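## Task

In the green crate, get the thin slip sheet lying flat on the crate floor with the finned heat sink resting on top of it, fins pointing upward. Afterwards release everything, return every tool you used to the same stand slot it came from, and take the arm well away from the tools. Note that grip50 cannot span the heat sink, and any tool still locked on counts as part of the arm.

## Robot and tools

ROBOT. One six-joint arm (uf850) on a base, ending in a tool changer. It starts bare. Three tools hang in a stand: grip50 (small two-finger gripper), grip85 (wider two-finger gripper, the one to use for the heat sink) and cup (suction). Only one tool can be on at a time, so every row describes this single arm.

FRAMES. Scene frame: origin on the table top below the arm base, +z up, +y to the left when looking along +x, metres. Reported end_effector_position is the centre of the changer's flat face; orientation is end_effector_quat_wxyz. The face's own z axis points out of the arm. Tool points in mm in face axes (x, y, z): grip50 grip point (0, -25, 180); grip85 grip point (0, 0, 173) when closed, 13 mm closer to the face when fully open; cup rim centre (0, 0, 175). Both grippers close along face x.

execute_actions(actions): a list of actions run one after another. Each action is a list of 1 to 15 rows; each row is one 1/30 s step; if fewer than 15 rows are given, the last row is repeated to fill 15. A row is 14 numbers, each in [-1, 1], in this order: dx, dy, dz, rx, ry, rz, lock, grip50_position, grip50_force_limit, grip50_speed, grip85_position, grip85_force_limit, grip85_speed, cup_suction. The first six are an offset (not a pose) in the face's own axes, measured from the face's pose at the start of that action (for a call's first action, the pose in the latest result); every row of an action is measured from that same start, not chained. Scale: 1.0 = 0.6 m for dx..dz and 180 degrees for rx..rz, the three angles forming one rotation vector. Each step the command is clipped to 70 mm and 16 degrees from the measured pose, so large offsets need several actions. An empty list just returns state and images.
Tool numbers: lock >0 locks, <0 unlocks, 0 keeps the last command (about 1 s to act). grip50_position: +1 open (50 mm), about -0.65 pads touch, -1 closes until blocked. grip85_position: +1 open (85 mm), about -0.8 pads meet, -1 closes until blocked. force_limit: -1 about 20 N up to +1 about 185 N (grip50) or 235 N (grip85). speed: -1 about 20 mm/s up to +1 about 150 mm/s. cup_suction: above 0.01 on, otherwise off with venting; persists between actions. Gripper numbers only count when tool_id names that gripper and it is ready.

move(target, speed, blocking): target is one 14-number row as above; its first six numbers are an offset in face axes from the pose in the latest result that showed one, driven along a straight path. speed is m/s, 0.002 to 0.5 (default 0.25); turning is capped at twice that in rad/s. Path time 0.5 to 10 s. It does not avoid obstacles and can overshoot speed near full reach; faster moves and targets set deeper past a contact hit harder. blocking=false returns after 0.5 s; then only wait or stop are accepted until an end is reported. The result adds a move: line (done, off_target, moving, held, fault) with limits (paced = clipped, held = steps blocked) and the distance left.
wait(seconds): 0 to 10, holds the last command. stop(): brakes a running move. zoom_image(camera, region): region [x0, y0, x1, y1] in pixels, at most 504 x 504; cameras cam_head_left, cam_head_right, cam_high, cam_low (504x504) and cam_wrist (616x616 fisheye). read_manual: licence text only. finished_scene(scene): ends the current scene by number; irreversible.

RESULT LINES. Pose, velocities, Hand target (where the controller is heading), joint positions and torques (offset and noisy). pose unreachable means the clearance check altered a command. tool_id: grip50, grip85, cup or none. plate_near, locked, unlocked, in_stand, unlock_refused for the changer. Tool readings show n/a while the tool starts up. object_status: 0 moving, 1 stopped opening, 2 stopped closing on something (a good grip), 3 at target or pads met (also possible on thin items). position_measured in counts: grip50 opening about (250 - counts) x 0.202 mm; grip85 about 78 = 60 mm, 130 = 40 mm, 180 = 20 mm, 230 closed. cup_suction_measured 0 to 1 (1 is strong vacuum); cup_part_present turns 1 at 0.50, 0 below 0.45. MOTOR HOT warns from 65 C; 80 C brakes the arm (OVER-TEMPERATURE FAULT).

TOOL HANDLING. To pick up: put the face flat on the tool plate, within about 1 mm and 1 degree, with face -y toward the fork's open side; when plate_near is 1 send lock +1 and wait for locked 1. A gripper then closes and reopens on its own, so have nothing between its fingers. Leave the stand by lifting 10 to 30 mm (about 20), moving at least 110 mm in face -y, then rising. Return by the reverse path; when in_stand is 1, hold still, send lock -1, wait for unlocked 1. Unlocking anywhere else is refused. Slots are 180 mm apart; fork arms sit 40 to 70 mm either side along face x, front ends 45 mm toward the open side, tops 18 mm under the plate face; stops are 10 mm high. Changer is 63 mm wide; parts stick out 46 mm on face -y and 58 mm on face +y.

GRASPING. Gripper: set position -1 and keep it; confirm object_status 2. Changing the number by 0.01 or more resets status. Cup: suction on, whole rim on a smooth flat area away from edges, holes and seams (the thin sheet suits this); it pulls the part up to 12 mm inward; release by setting down, suction off, rising 15 mm. Unlocking the cup drops what it holds.

AVOID. Contact torque reaching a joint's limit (waist 54.6, shoulder 54.6, elbow 45.5, forearm roll 24.5, wrist pitch 17.2, wrist roll 17.2 N m, carried weight included) stops the arm for 10 s and cancels the rest of the call. Do not drop, slam or shove objects, and never let anything leave the table. Loose objects may be nudged briefly by outside pushes. The arm keeps its last command while you think.

Each tool is called after "Request:" by a JSON object that holds its "op" and its "data".

## Session

Request:
{"op": "execute_actions", "data": {"actions": []}}

Scene clock: 0.00 s.
end_effector_position=(+0.4596, +0.0200, +0.3403) locked=0 unlocked=1 plate_near=0 in_stand=0 unlock_refused=0 tool_id=none grip50_position_measured=n/a grip50_object_status=n/a grip85_position_measured=n/a grip85_object_status=n/a cup_suction_measured=n/a cup_part_present=n/a end_effector_quat_wxyz=(+0.001, +0.691, +0.722, +0.000) end_effector_velocity=(-0.000, -0.000, +0.000) end_effector_angular_velocity=(+0.000, +0.000, -0.001)
Joint positions: [-0.003 -0.271 -0.837 -0.    -0.564 -0.001]
Joint velocities: [-0.001  0.001  0.001  0.    -0.     0.   ]
Joint torques (N m, as the arm reports them, + toward a larger angle): no reading
Hand target: +0.460, +0.020, +0.340; +0.001, +0.691, +0.722, +0.000
camera_calibration (this result's frames):
cam_wrist: T_world_to_cam=[[-0.0288345, 0.999534, -0.0100221, -0.00352018], [0.946378, 0.0305259, 0.321617, -0.486881], [0.321773, -0.000211039, -0.946817, 0.223615], [0, 0, 0, 1]] pos_world=[0.388719, 0.0184282, 0.368276]

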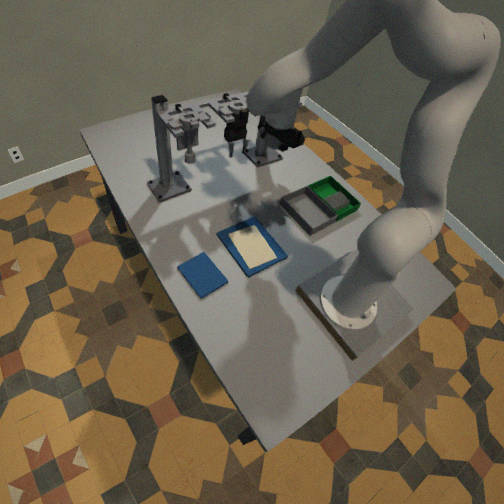

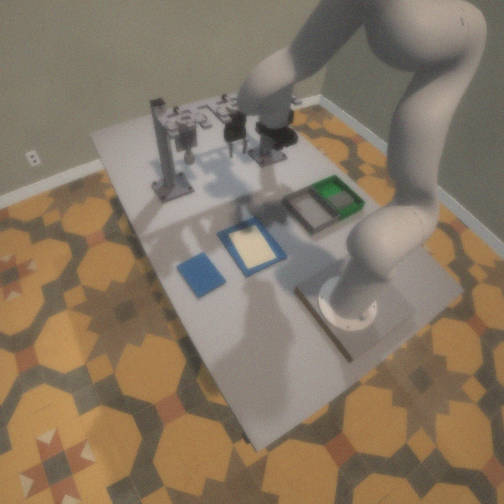

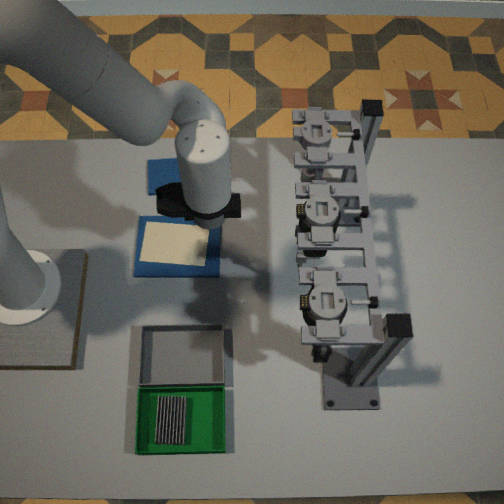

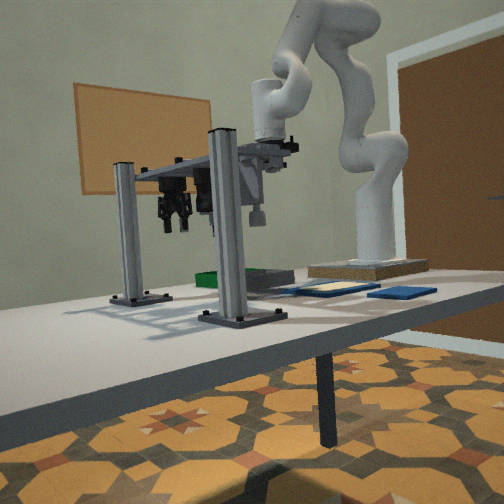

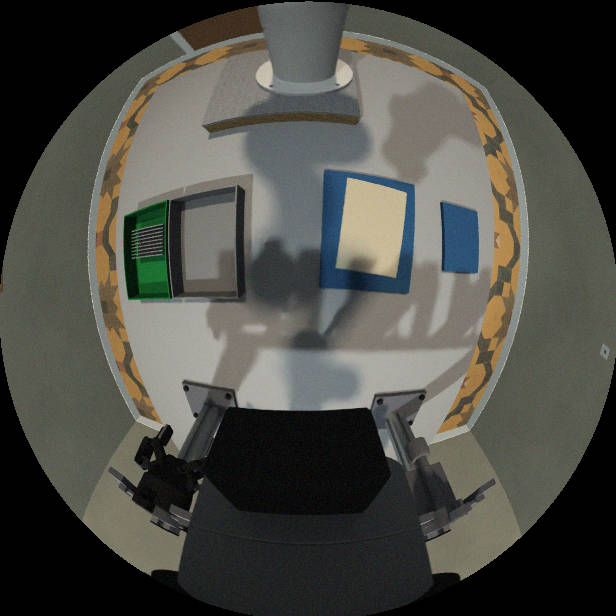

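Request:
{"op": "zoom_image", "data": {"camera": "cam_high", "region": [260,90,430,360]}}

Request:
{"op": "zoom_image", "data": {"camera": "cam_high", "region": [110,200,260,470]}}

Region (260, 90, 430, 360) of cam_high's 504x504 image, scaled by 1.867, with more detail than that image has; it fills the left 317 columns of this view, and the rest is white.

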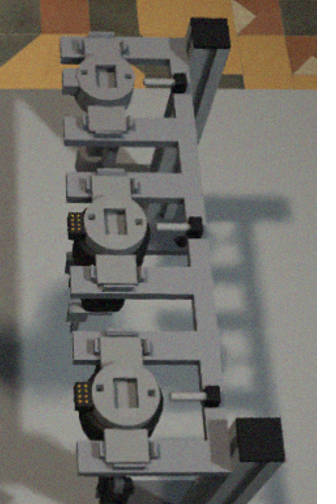

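Region (110, 200, 260, 470) of cam_high's 504x504 image, scaled by 1.867, with more detail than that image has.

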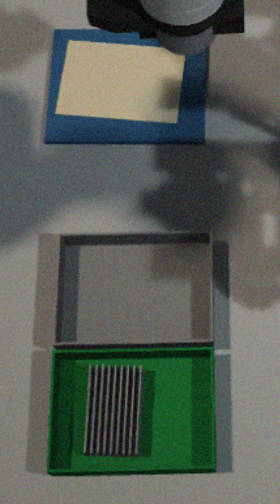

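Request:
{"op": "move", "data": {"target": [-0.3195,0.327,-0.096,0,0,0.0194,0,0,0,0,1,0,0,0], "speed": 0.3}}

Request:
{"op": "zoom_image", "data": {"camera": "cam_wrist", "region": [180,270,430,450]}}

Scene clock: 2.03 s.
end_effector_position=(+0.6633, -0.1631, +0.3983) locked=0 unlocked=1 plate_near=0 in_stand=0 unlock_refused=0 tool_id=none grip50_position_measured=n/a grip50_object_status=n/a grip85_position_measured=n/a grip85_object_status=n/a cup_suction_measured=n/a cup_part_present=n/a end_effector_quat_wxyz=(+0.001, +0.713, +0.701, -0.000) end_effector_velocity=(+0.001, -0.002, -0.001) end_effector_angular_velocity=(+0.000, +0.002, -0.001)
Joint positions: [-0.287 -0.709 -1.622 -0.    -0.911 -0.225]
Joint velocities: [-0.003 -0.005 -0.006 -0.001 -0.003 -0.001]
Joint torques (N m, as the arm reports them, + toward a larger angle): [  1.66  68.7  -29.9    0.53  -0.11   0.21]
Hand target: +0.664, -0.163, +0.398; +0.001, +0.713, +0.701, -0.000
Off the commanded pose: 0.001 m, 0 deg.
move: done
camera_calibration (this result's frames):
cam_wrist: T_world_to_cam=[[0.0319561, 0.999433, -0.0106371, 0.145828], [0.946508, -0.0268414, 0.321563, -0.702188], [0.321095, -0.020344, -0.946829, 0.210082], [0, 0, 0, 1]] pos_world=[0.59251, -0.160319, 0.42626]

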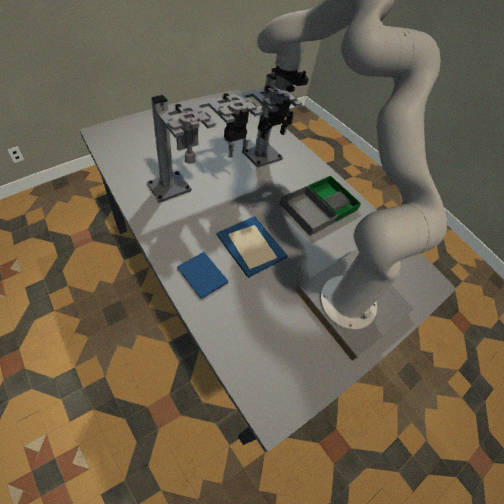

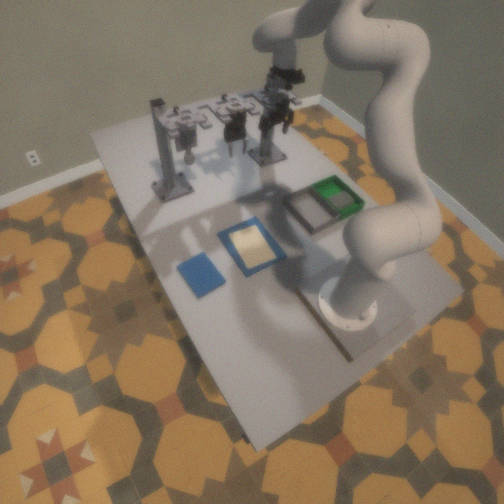

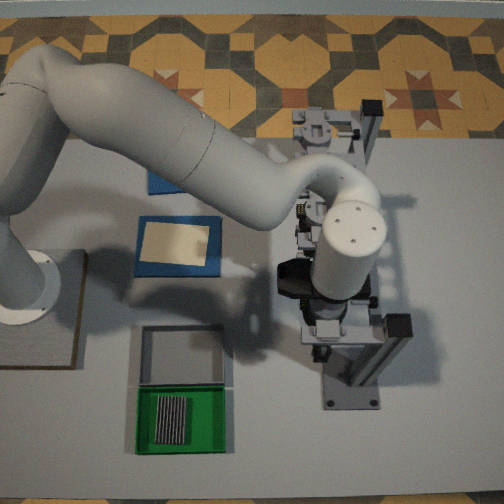

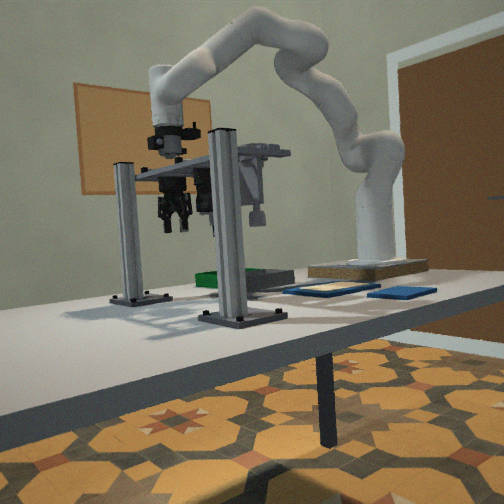

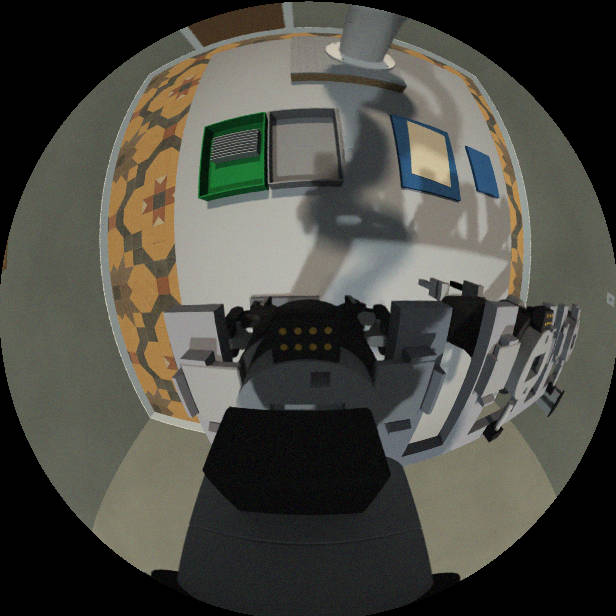

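Region (180, 270, 430, 450) of cam_wrist's 616x616 image, scaled by 2.016, with more detail than that image has; it fills the top 363 rows of this view, and the rest is white.

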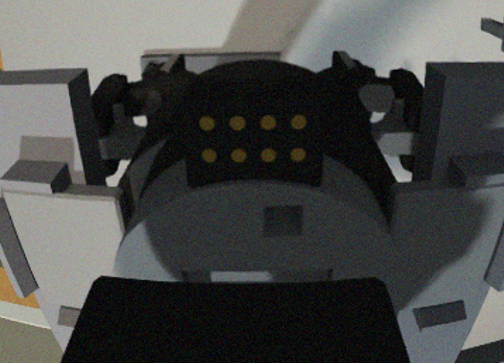

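Request:
{"op": "move", "data": {"target": [0.0012,0.0007,0.035,0,0,0,0,0,0,0,1,0,0,0], "speed": 0.06}}

Request:
{"op": "move", "data": {"target": [0,0,0.027,0,0,0,0,0,0,0,1,0,0,0], "speed": 0.025}}

Scene clock: 3.17 s.
end_effector_position=(+0.6638, -0.1624, +0.3775) locked=0 unlocked=1 plate_near=0 in_stand=0 unlock_refused=0 tool_id=none grip50_position_measured=n/a grip50_object_status=n/a grip85_position_measured=n/a grip85_object_status=n/a cup_suction_measured=n/a cup_part_present=n/a end_effector_quat_wxyz=(+0.001, +0.713, +0.701, -0.000) end_effector_velocity=(-0.000, -0.000, -0.002) end_effector_angular_velocity=(+0.000, +0.001, +0.000)
Joint positions: [-0.286 -0.728 -1.605 -0.    -0.874 -0.224]
Joint velocities: [-0.    -0.001  0.002 -0.     0.003 -0.   ]
Joint torques (N m, as the arm reports them, + toward a larger angle): [  1.75  69.73 -29.9    0.49  -0.02   0.26]
Hand target: +0.664, -0.162, +0.377; +0.001, +0.713, +0.701, -0.000
Off the commanded pose: 0.000 m, 0 deg.
move: done
camera_calibration (this result's frames):
cam_wrist: T_world_to_cam=[[0.0319567, 0.999432, -0.0106654, 0.144941], [0.946448, -0.0268291, 0.321739, -0.695961], [0.32127, -0.0203759, -0.946768, 0.190098], [0, 0, 0, 1]] pos_world=[0.592986, -0.159658, 0.405442]

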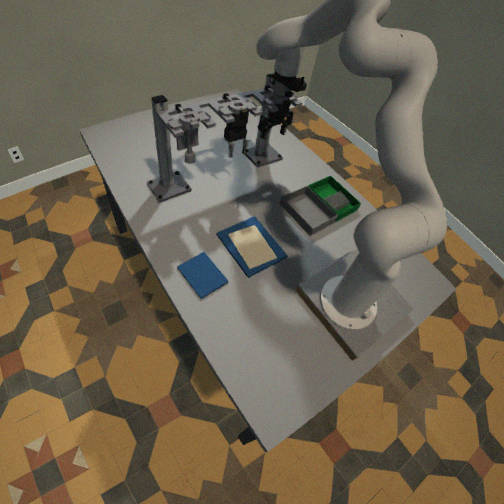

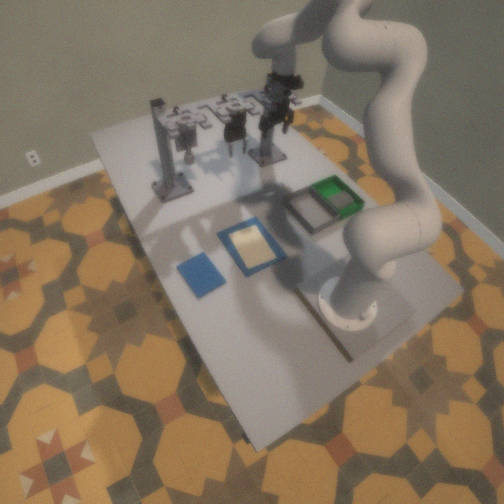

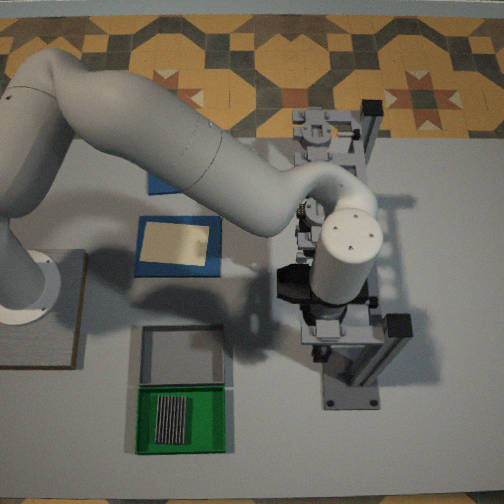

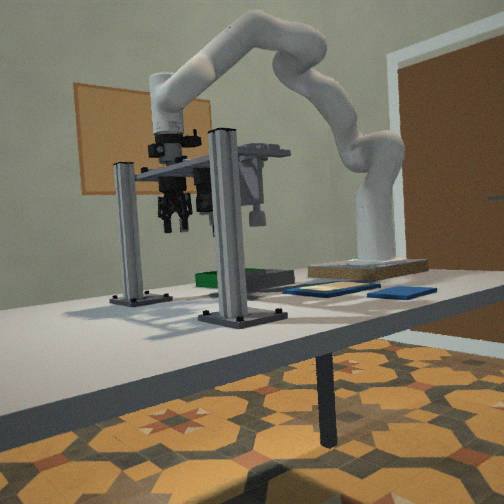

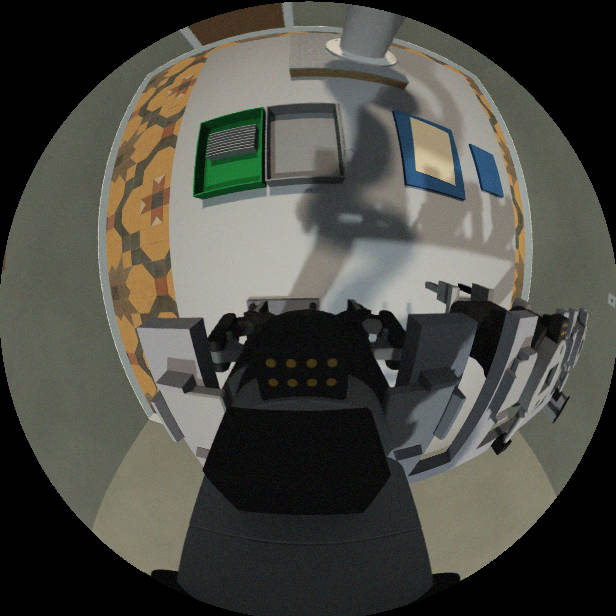

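Scene clock: 4.03 s.
end_effector_position=(+0.6640, -0.1625, +0.3622) locked=0 unlocked=1 plate_near=1 in_stand=1 unlock_refused=0 tool_id=none grip50_position_measured=n/a grip50_object_status=n/a grip85_position_measured=n/a grip85_object_status=n/a cup_suction_measured=n/a cup_part_present=n/a end_effector_quat_wxyz=(+0.002, +0.713, +0.701, +0.000) end_effector_velocity=(+0.000, +0.000, -0.000) end_effector_angular_velocity=(-0.000, -0.002, +0.000)
Joint positions: [-0.286 -0.744 -1.593 -0.    -0.846 -0.224]
Joint velocities: [0.    0.    0.002 0.    0.003 0.   ]
Joint torques (N m, as the arm reports them, + toward a larger angle): [  1.21  60.97 -25.86   0.51   0.11   0.22]
Hand target: +0.664, -0.162, +0.361; +0.001, +0.713, +0.701, -0.000
Off the commanded pose: 0.001 m, 0 deg.
move: done
camera_calibration (this result's frames):
cam_wrist: T_world_to_cam=[[0.0319827, 0.99943, -0.0108344, 0.144872], [0.946112, -0.0267779, 0.32273, -0.691383], [0.322256, -0.0205723, -0.946429, 0.174754], [0, 0, 0, 1]] pos_world=[0.593177, -0.159708, 0.390092]

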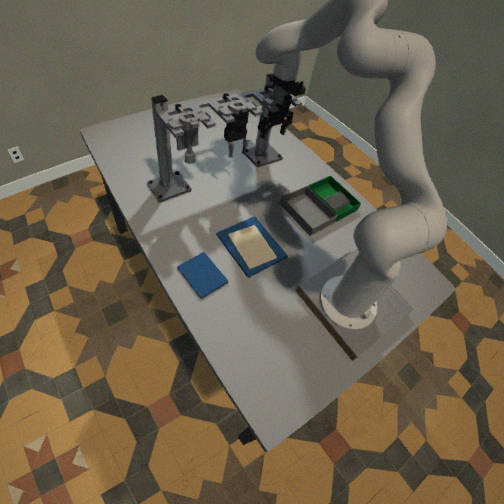

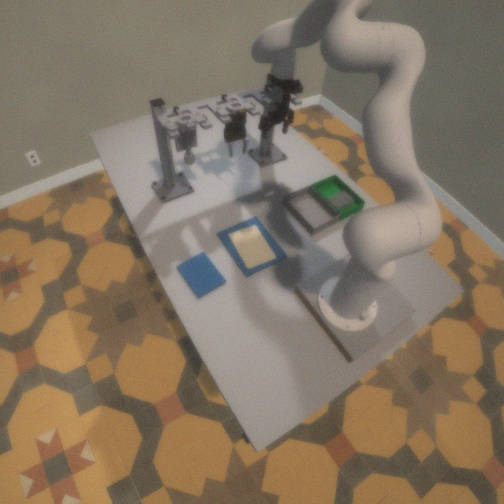

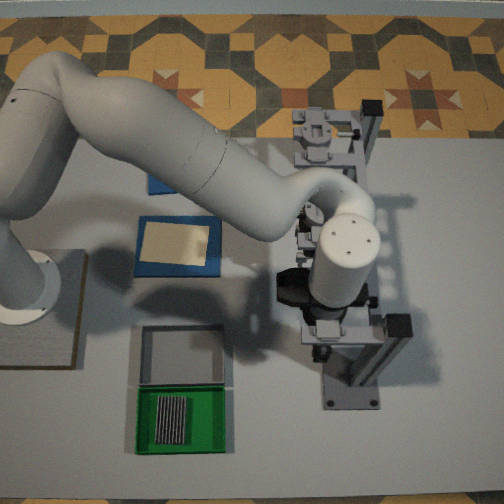

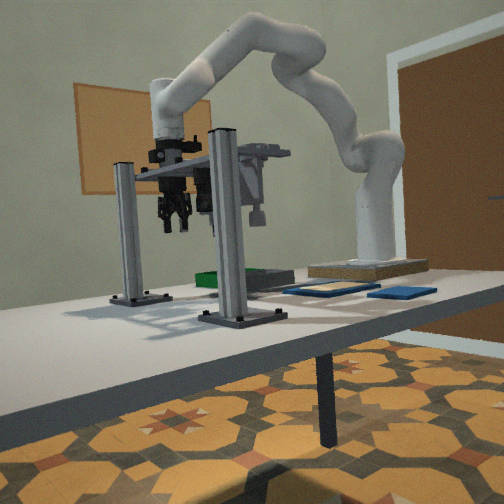

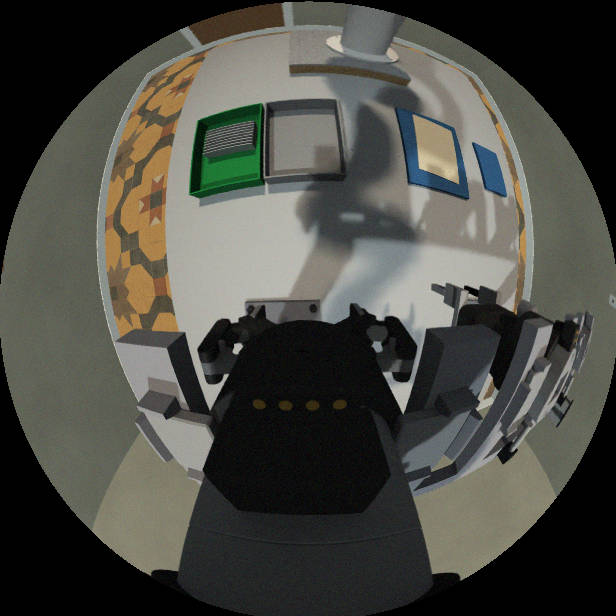

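Request:
{"op": "execute_actions", "data": {"actions": [[[0,0,0,0,0,0,1,0,0,0,1,0,0,0]],[[0,0,0,0,0,0,1,0,0,0,1,0,0,0]],[[0,0,0,0,0,0,1,0,0,0,1,0,0,0]]]}}

Request:
{"op": "move", "data": {"target": [0,0,-0.034,0,0,0,0,0,0,0,1,0,0,0], "speed": 0.06}}

Request:
{"op": "move", "data": {"target": [0,-0.22,0,0,0,0,0,0,0,0,1,0,0,0], "speed": 0.15}}

Request:
{"op": "move", "data": {"target": [-0.238,-0.2735,0.187,0,0,-0.497,0,0,0,0,1,0,0,0], "speed": 0.4}}

Scene clock: 6.10 s.
end_effector_position=(+0.6642, -0.1625, +0.3623) locked=1 unlocked=0 plate_near=1 in_stand=1 unlock_refused=0 tool_id=grip85 grip50_position_measured=n/a grip50_object_status=n/a grip85_position_measured=n/a grip85_object_status=n/a cup_suction_measured=n/a cup_part_present=n/a end_effector_quat_wxyz=(+0.002, +0.713, +0.701, +0.000) end_effector_velocity=(+0.000, -0.000, -0.000) end_effector_angular_velocity=(+0.000, +0.000, -0.001)
Joint positions: [-0.286 -0.744 -1.593 -0.    -0.846 -0.224]
Joint velocities: [-0.    -0.001 -0.001  0.    -0.     0.   ]
Joint torques (N m, as the arm reports them, + toward a larger angle): [  1.8   64.3  -26.59  -0.51  -0.24   0.2 ]
Hand target: +0.664, -0.163, +0.362; +0.002, +0.713, +0.701, +0.000
Off the commanded pose: 0.000 m, 0 deg.
camera_calibration (this result's frames):
cam_wrist: T_world_to_cam=[[0.0320206, 0.999427, -0.0109355, 0.144887], [0.945935, -0.0267698, 0.323248, -0.691595], [0.322771, -0.0206948, -0.946251, 0.174368], [0, 0, 0, 1]] pos_world=[0.593284, -0.159709, 0.390137]

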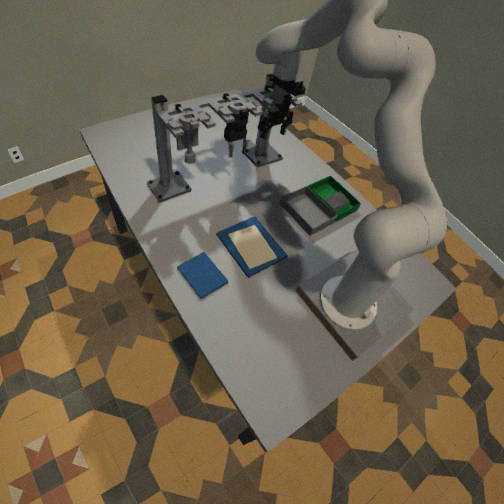

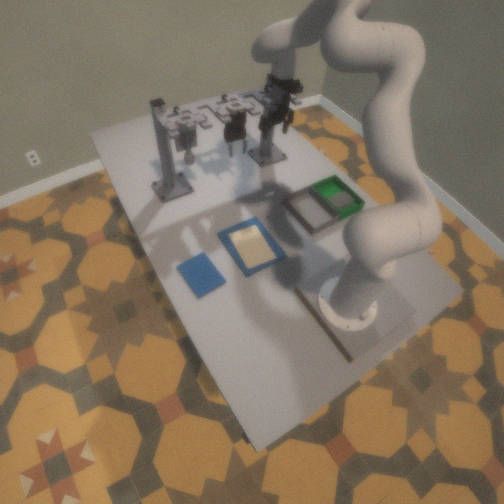

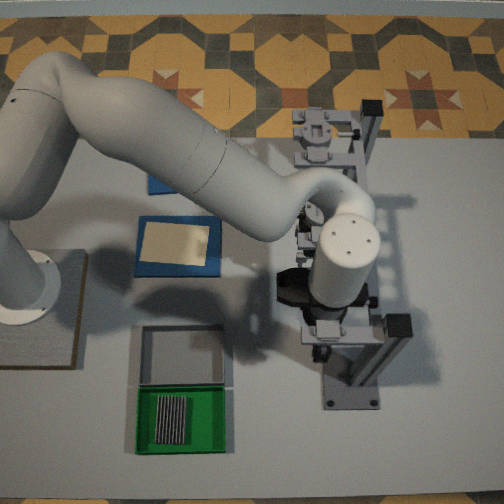

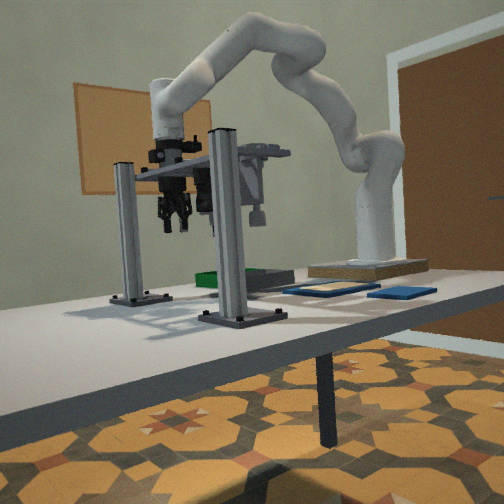

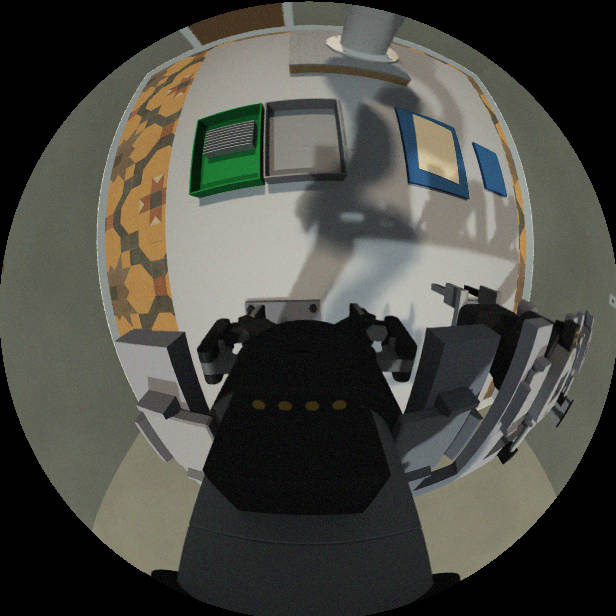

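Scene clock: 6.87 s.
end_effector_position=(+0.6640, -0.1624, +0.3824) locked=1 unlocked=0 plate_near=1 in_stand=0 unlock_refused=0 tool_id=grip85 grip50_position_measured=n/a grip50_object_status=n/a grip85_position_measured=n/a grip85_object_status=n/a cup_suction_measured=n/a cup_part_present=n/a end_effector_quat_wxyz=(+0.002, +0.713, +0.701, +0.000) end_effector_velocity=(-0.001, -0.000, +0.000) end_effector_angular_velocity=(+0.001, +0.002, -0.001)
Joint positions: [-0.286 -0.724 -1.609 -0.    -0.881 -0.224]
Joint velocities: [-0.     0.001  0.001  0.    -0.002  0.   ]
Joint torques (N m, as the arm reports them, + toward a larger angle): [  2.48  82.13 -37.42   0.51  -0.11   0.33]
Hand target: +0.664, -0.162, +0.383; +0.002, +0.713, +0.701, +0.000
Off the commanded pose: 0.000 m, 0 deg.
move: done
camera_calibration (this result's frames):
cam_wrist: T_world_to_cam=[[0.0320432, 0.999428, -0.0108539, 0.145008], [0.94608, -0.026827, 0.32282, -0.697906], [0.322344, -0.0206129, -0.946398, 0.193791], [0, 0, 0, 1]] pos_world=[0.593161, -0.159653, 0.410275]

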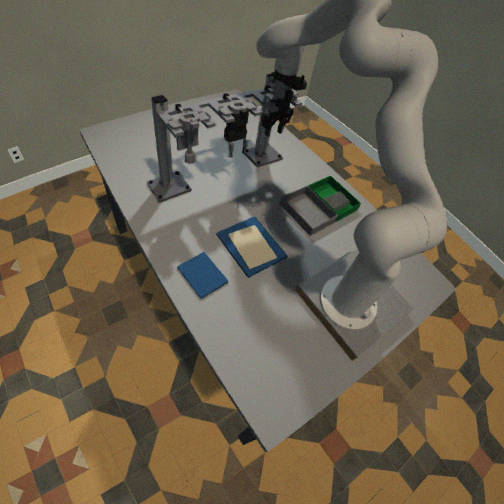

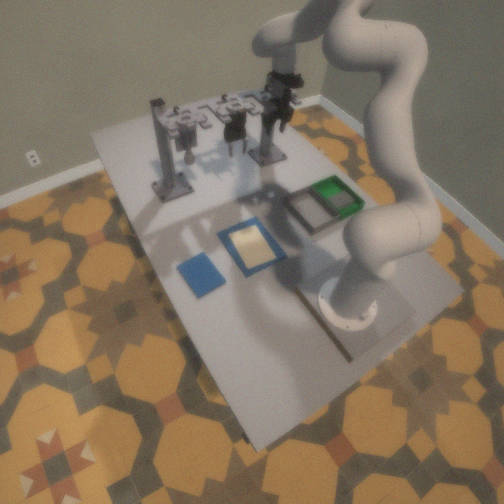

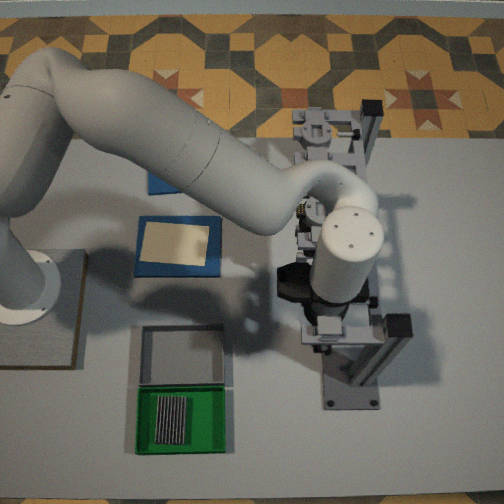

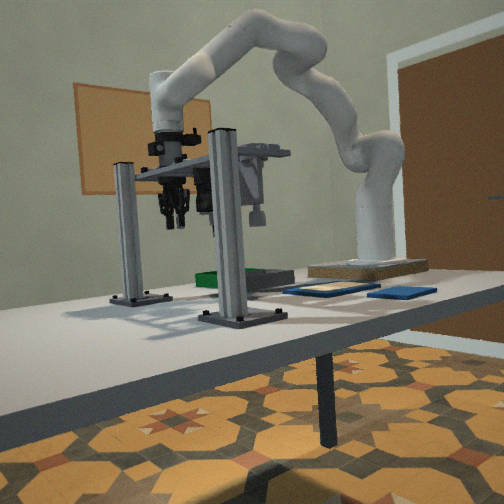

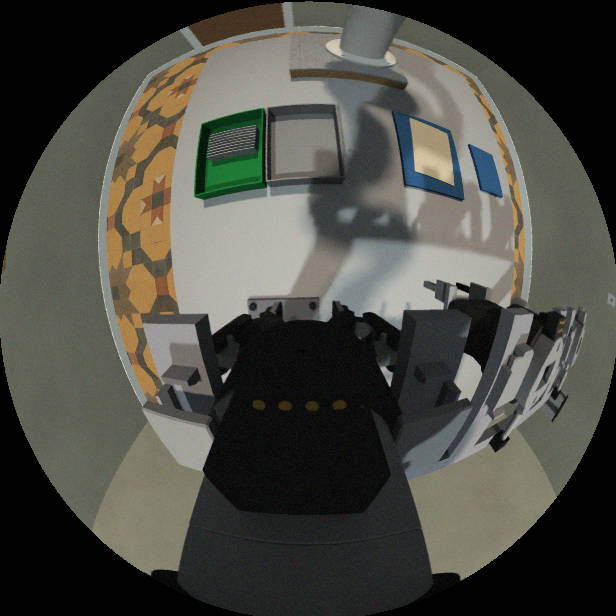

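Scene clock: 8.17 s.
end_effector_position=(+0.5325, -0.1601, +0.3822) locked=1 unlocked=0 plate_near=1 in_stand=0 unlock_refused=0 tool_id=grip85 grip50_position_measured=n/a grip50_object_status=n/a grip85_position_measured=n/a grip85_object_status=n/a cup_suction_measured=n/a cup_part_present=n/a end_effector_quat_wxyz=(+0.002, +0.713, +0.701, +0.000) end_effector_velocity=(-0.002, +0.001, -0.001) end_effector_angular_velocity=(+0.000, +0.001, +0.001)
Joint positions: [-0.338 -0.422 -1.151 -0.    -0.726 -0.276]
Joint velocities: [ 0.     0.004  0.007 -0.     0.002 -0.001]
Joint torques (N m, as the arm reports them, + toward a larger angle): [  2.09  63.72 -35.6    0.53  -0.14   0.29]
Hand target: +0.532, -0.160, +0.382; +0.002, +0.713, +0.701, +0.000
Off the commanded pose: 0.000 m, 0 deg.
move: done
camera_calibration (this result's frames):
cam_wrist: T_world_to_cam=[[0.0319704, 0.999428, -0.0110162, 0.146968], [0.946005, -0.0267007, 0.32305, -0.573337], [0.322571, -0.0207494, -0.946318, 0.235887], [0, 0, 0, 1]] pos_world=[0.461591, -0.157298, 0.41006]

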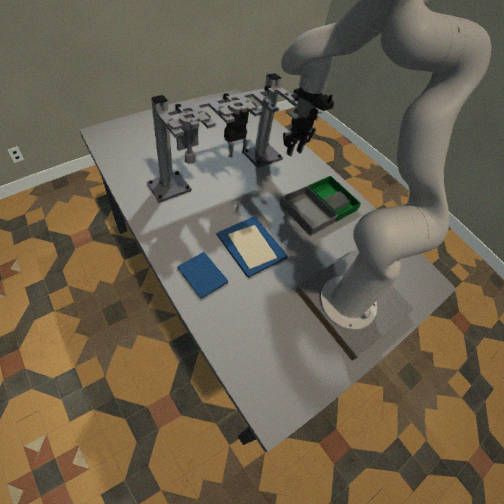

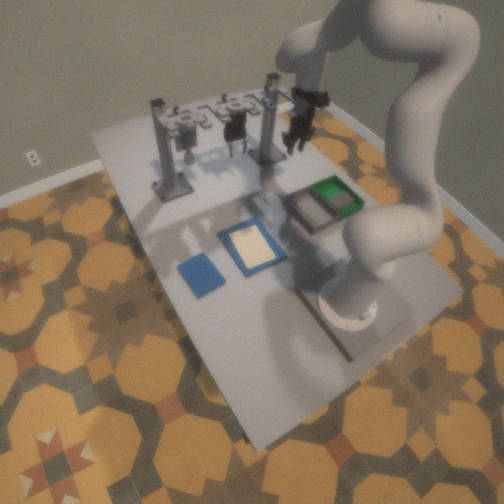

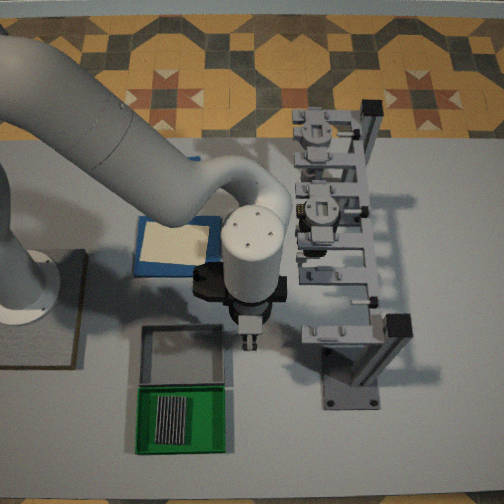

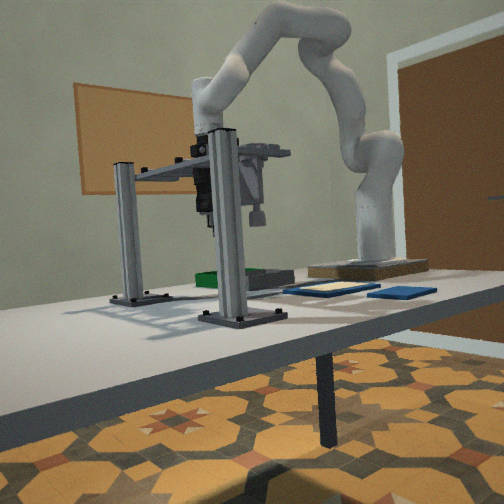

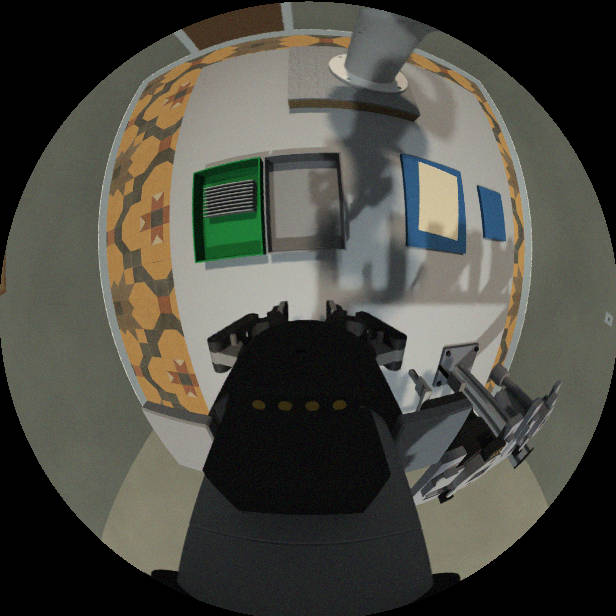

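Scene clock: 10.67 s.
end_effector_position=(+0.3661, -0.3004, +0.2700) locked=1 unlocked=0 plate_near=1 in_stand=0 unlock_refused=0 tool_id=grip85 grip50_position_measured=n/a grip50_object_status=n/a grip85_position_measured=3 grip85_object_status=3 cup_suction_measured=n/a cup_part_present=n/a end_effector_quat_wxyz=(+0.001, +0.013, +1.000, -0.002) end_effector_velocity=(-0.002, -0.000, -0.001) end_effector_angular_velocity=(+0.006, -0.002, +0.007)
Joint positions: [-0.733 -0.431 -0.849  0.    -0.414 -2.232]
Joint velocities: [-0.005  0.001  0.003  0.014 -0.    -0.024]
Joint torques (N m, as the arm reports them, + toward a larger angle): [  1.52  57.33 -28.54   0.01   0.     0.32]
Hand target: +0.366, -0.300, +0.270; +0.001, +0.013, +1.000, -0.002
Off the commanded pose: 0.000 m, 0 deg.
move: done
camera_calibration (this result's frames):
cam_wrist: T_world_to_cam=[[-0.999065, 0.0417326, -0.011265, 0.381091], [0.0360348, 0.948011, 0.316191, 0.244323], [0.0238748, 0.315489, -0.948629, 0.391488], [0, 0, 0, 1]] pos_world=[0.362584, -0.371035, 0.298417]

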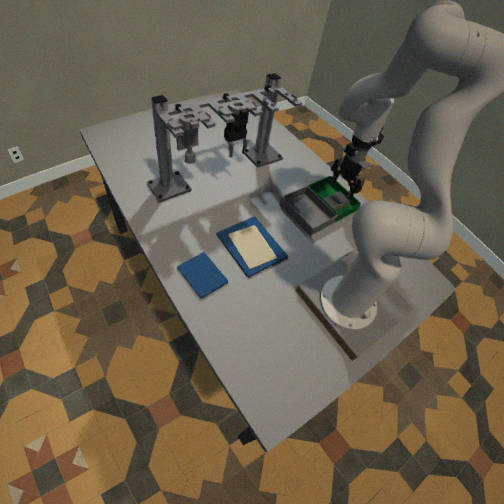

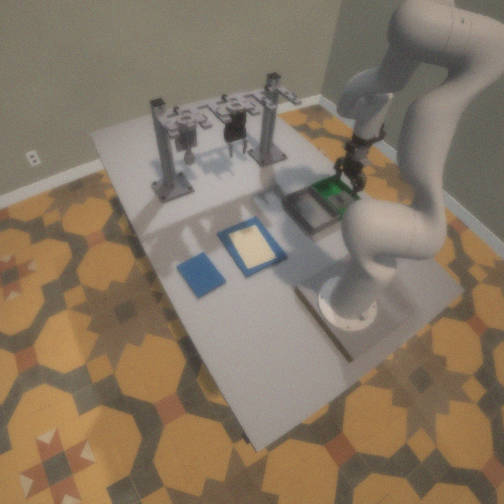

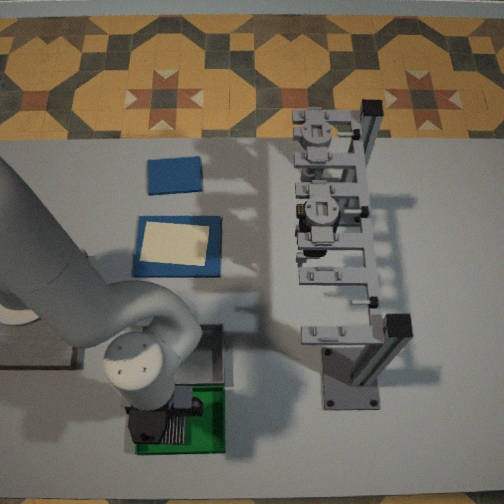

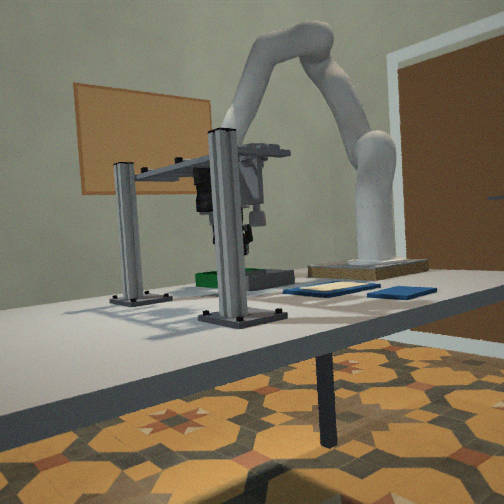

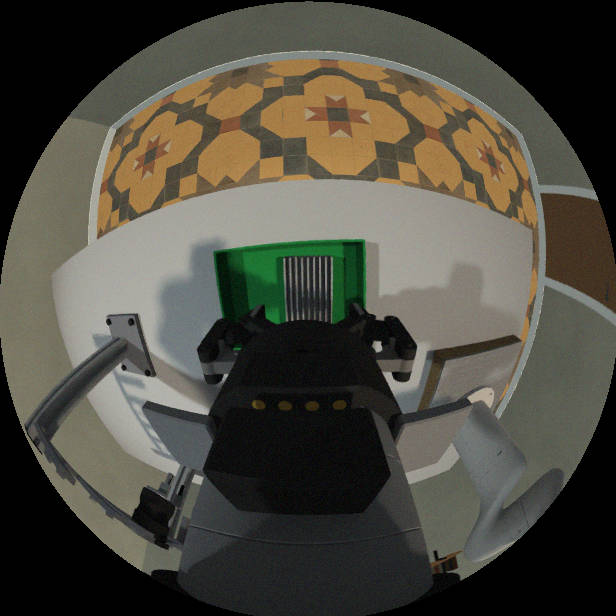

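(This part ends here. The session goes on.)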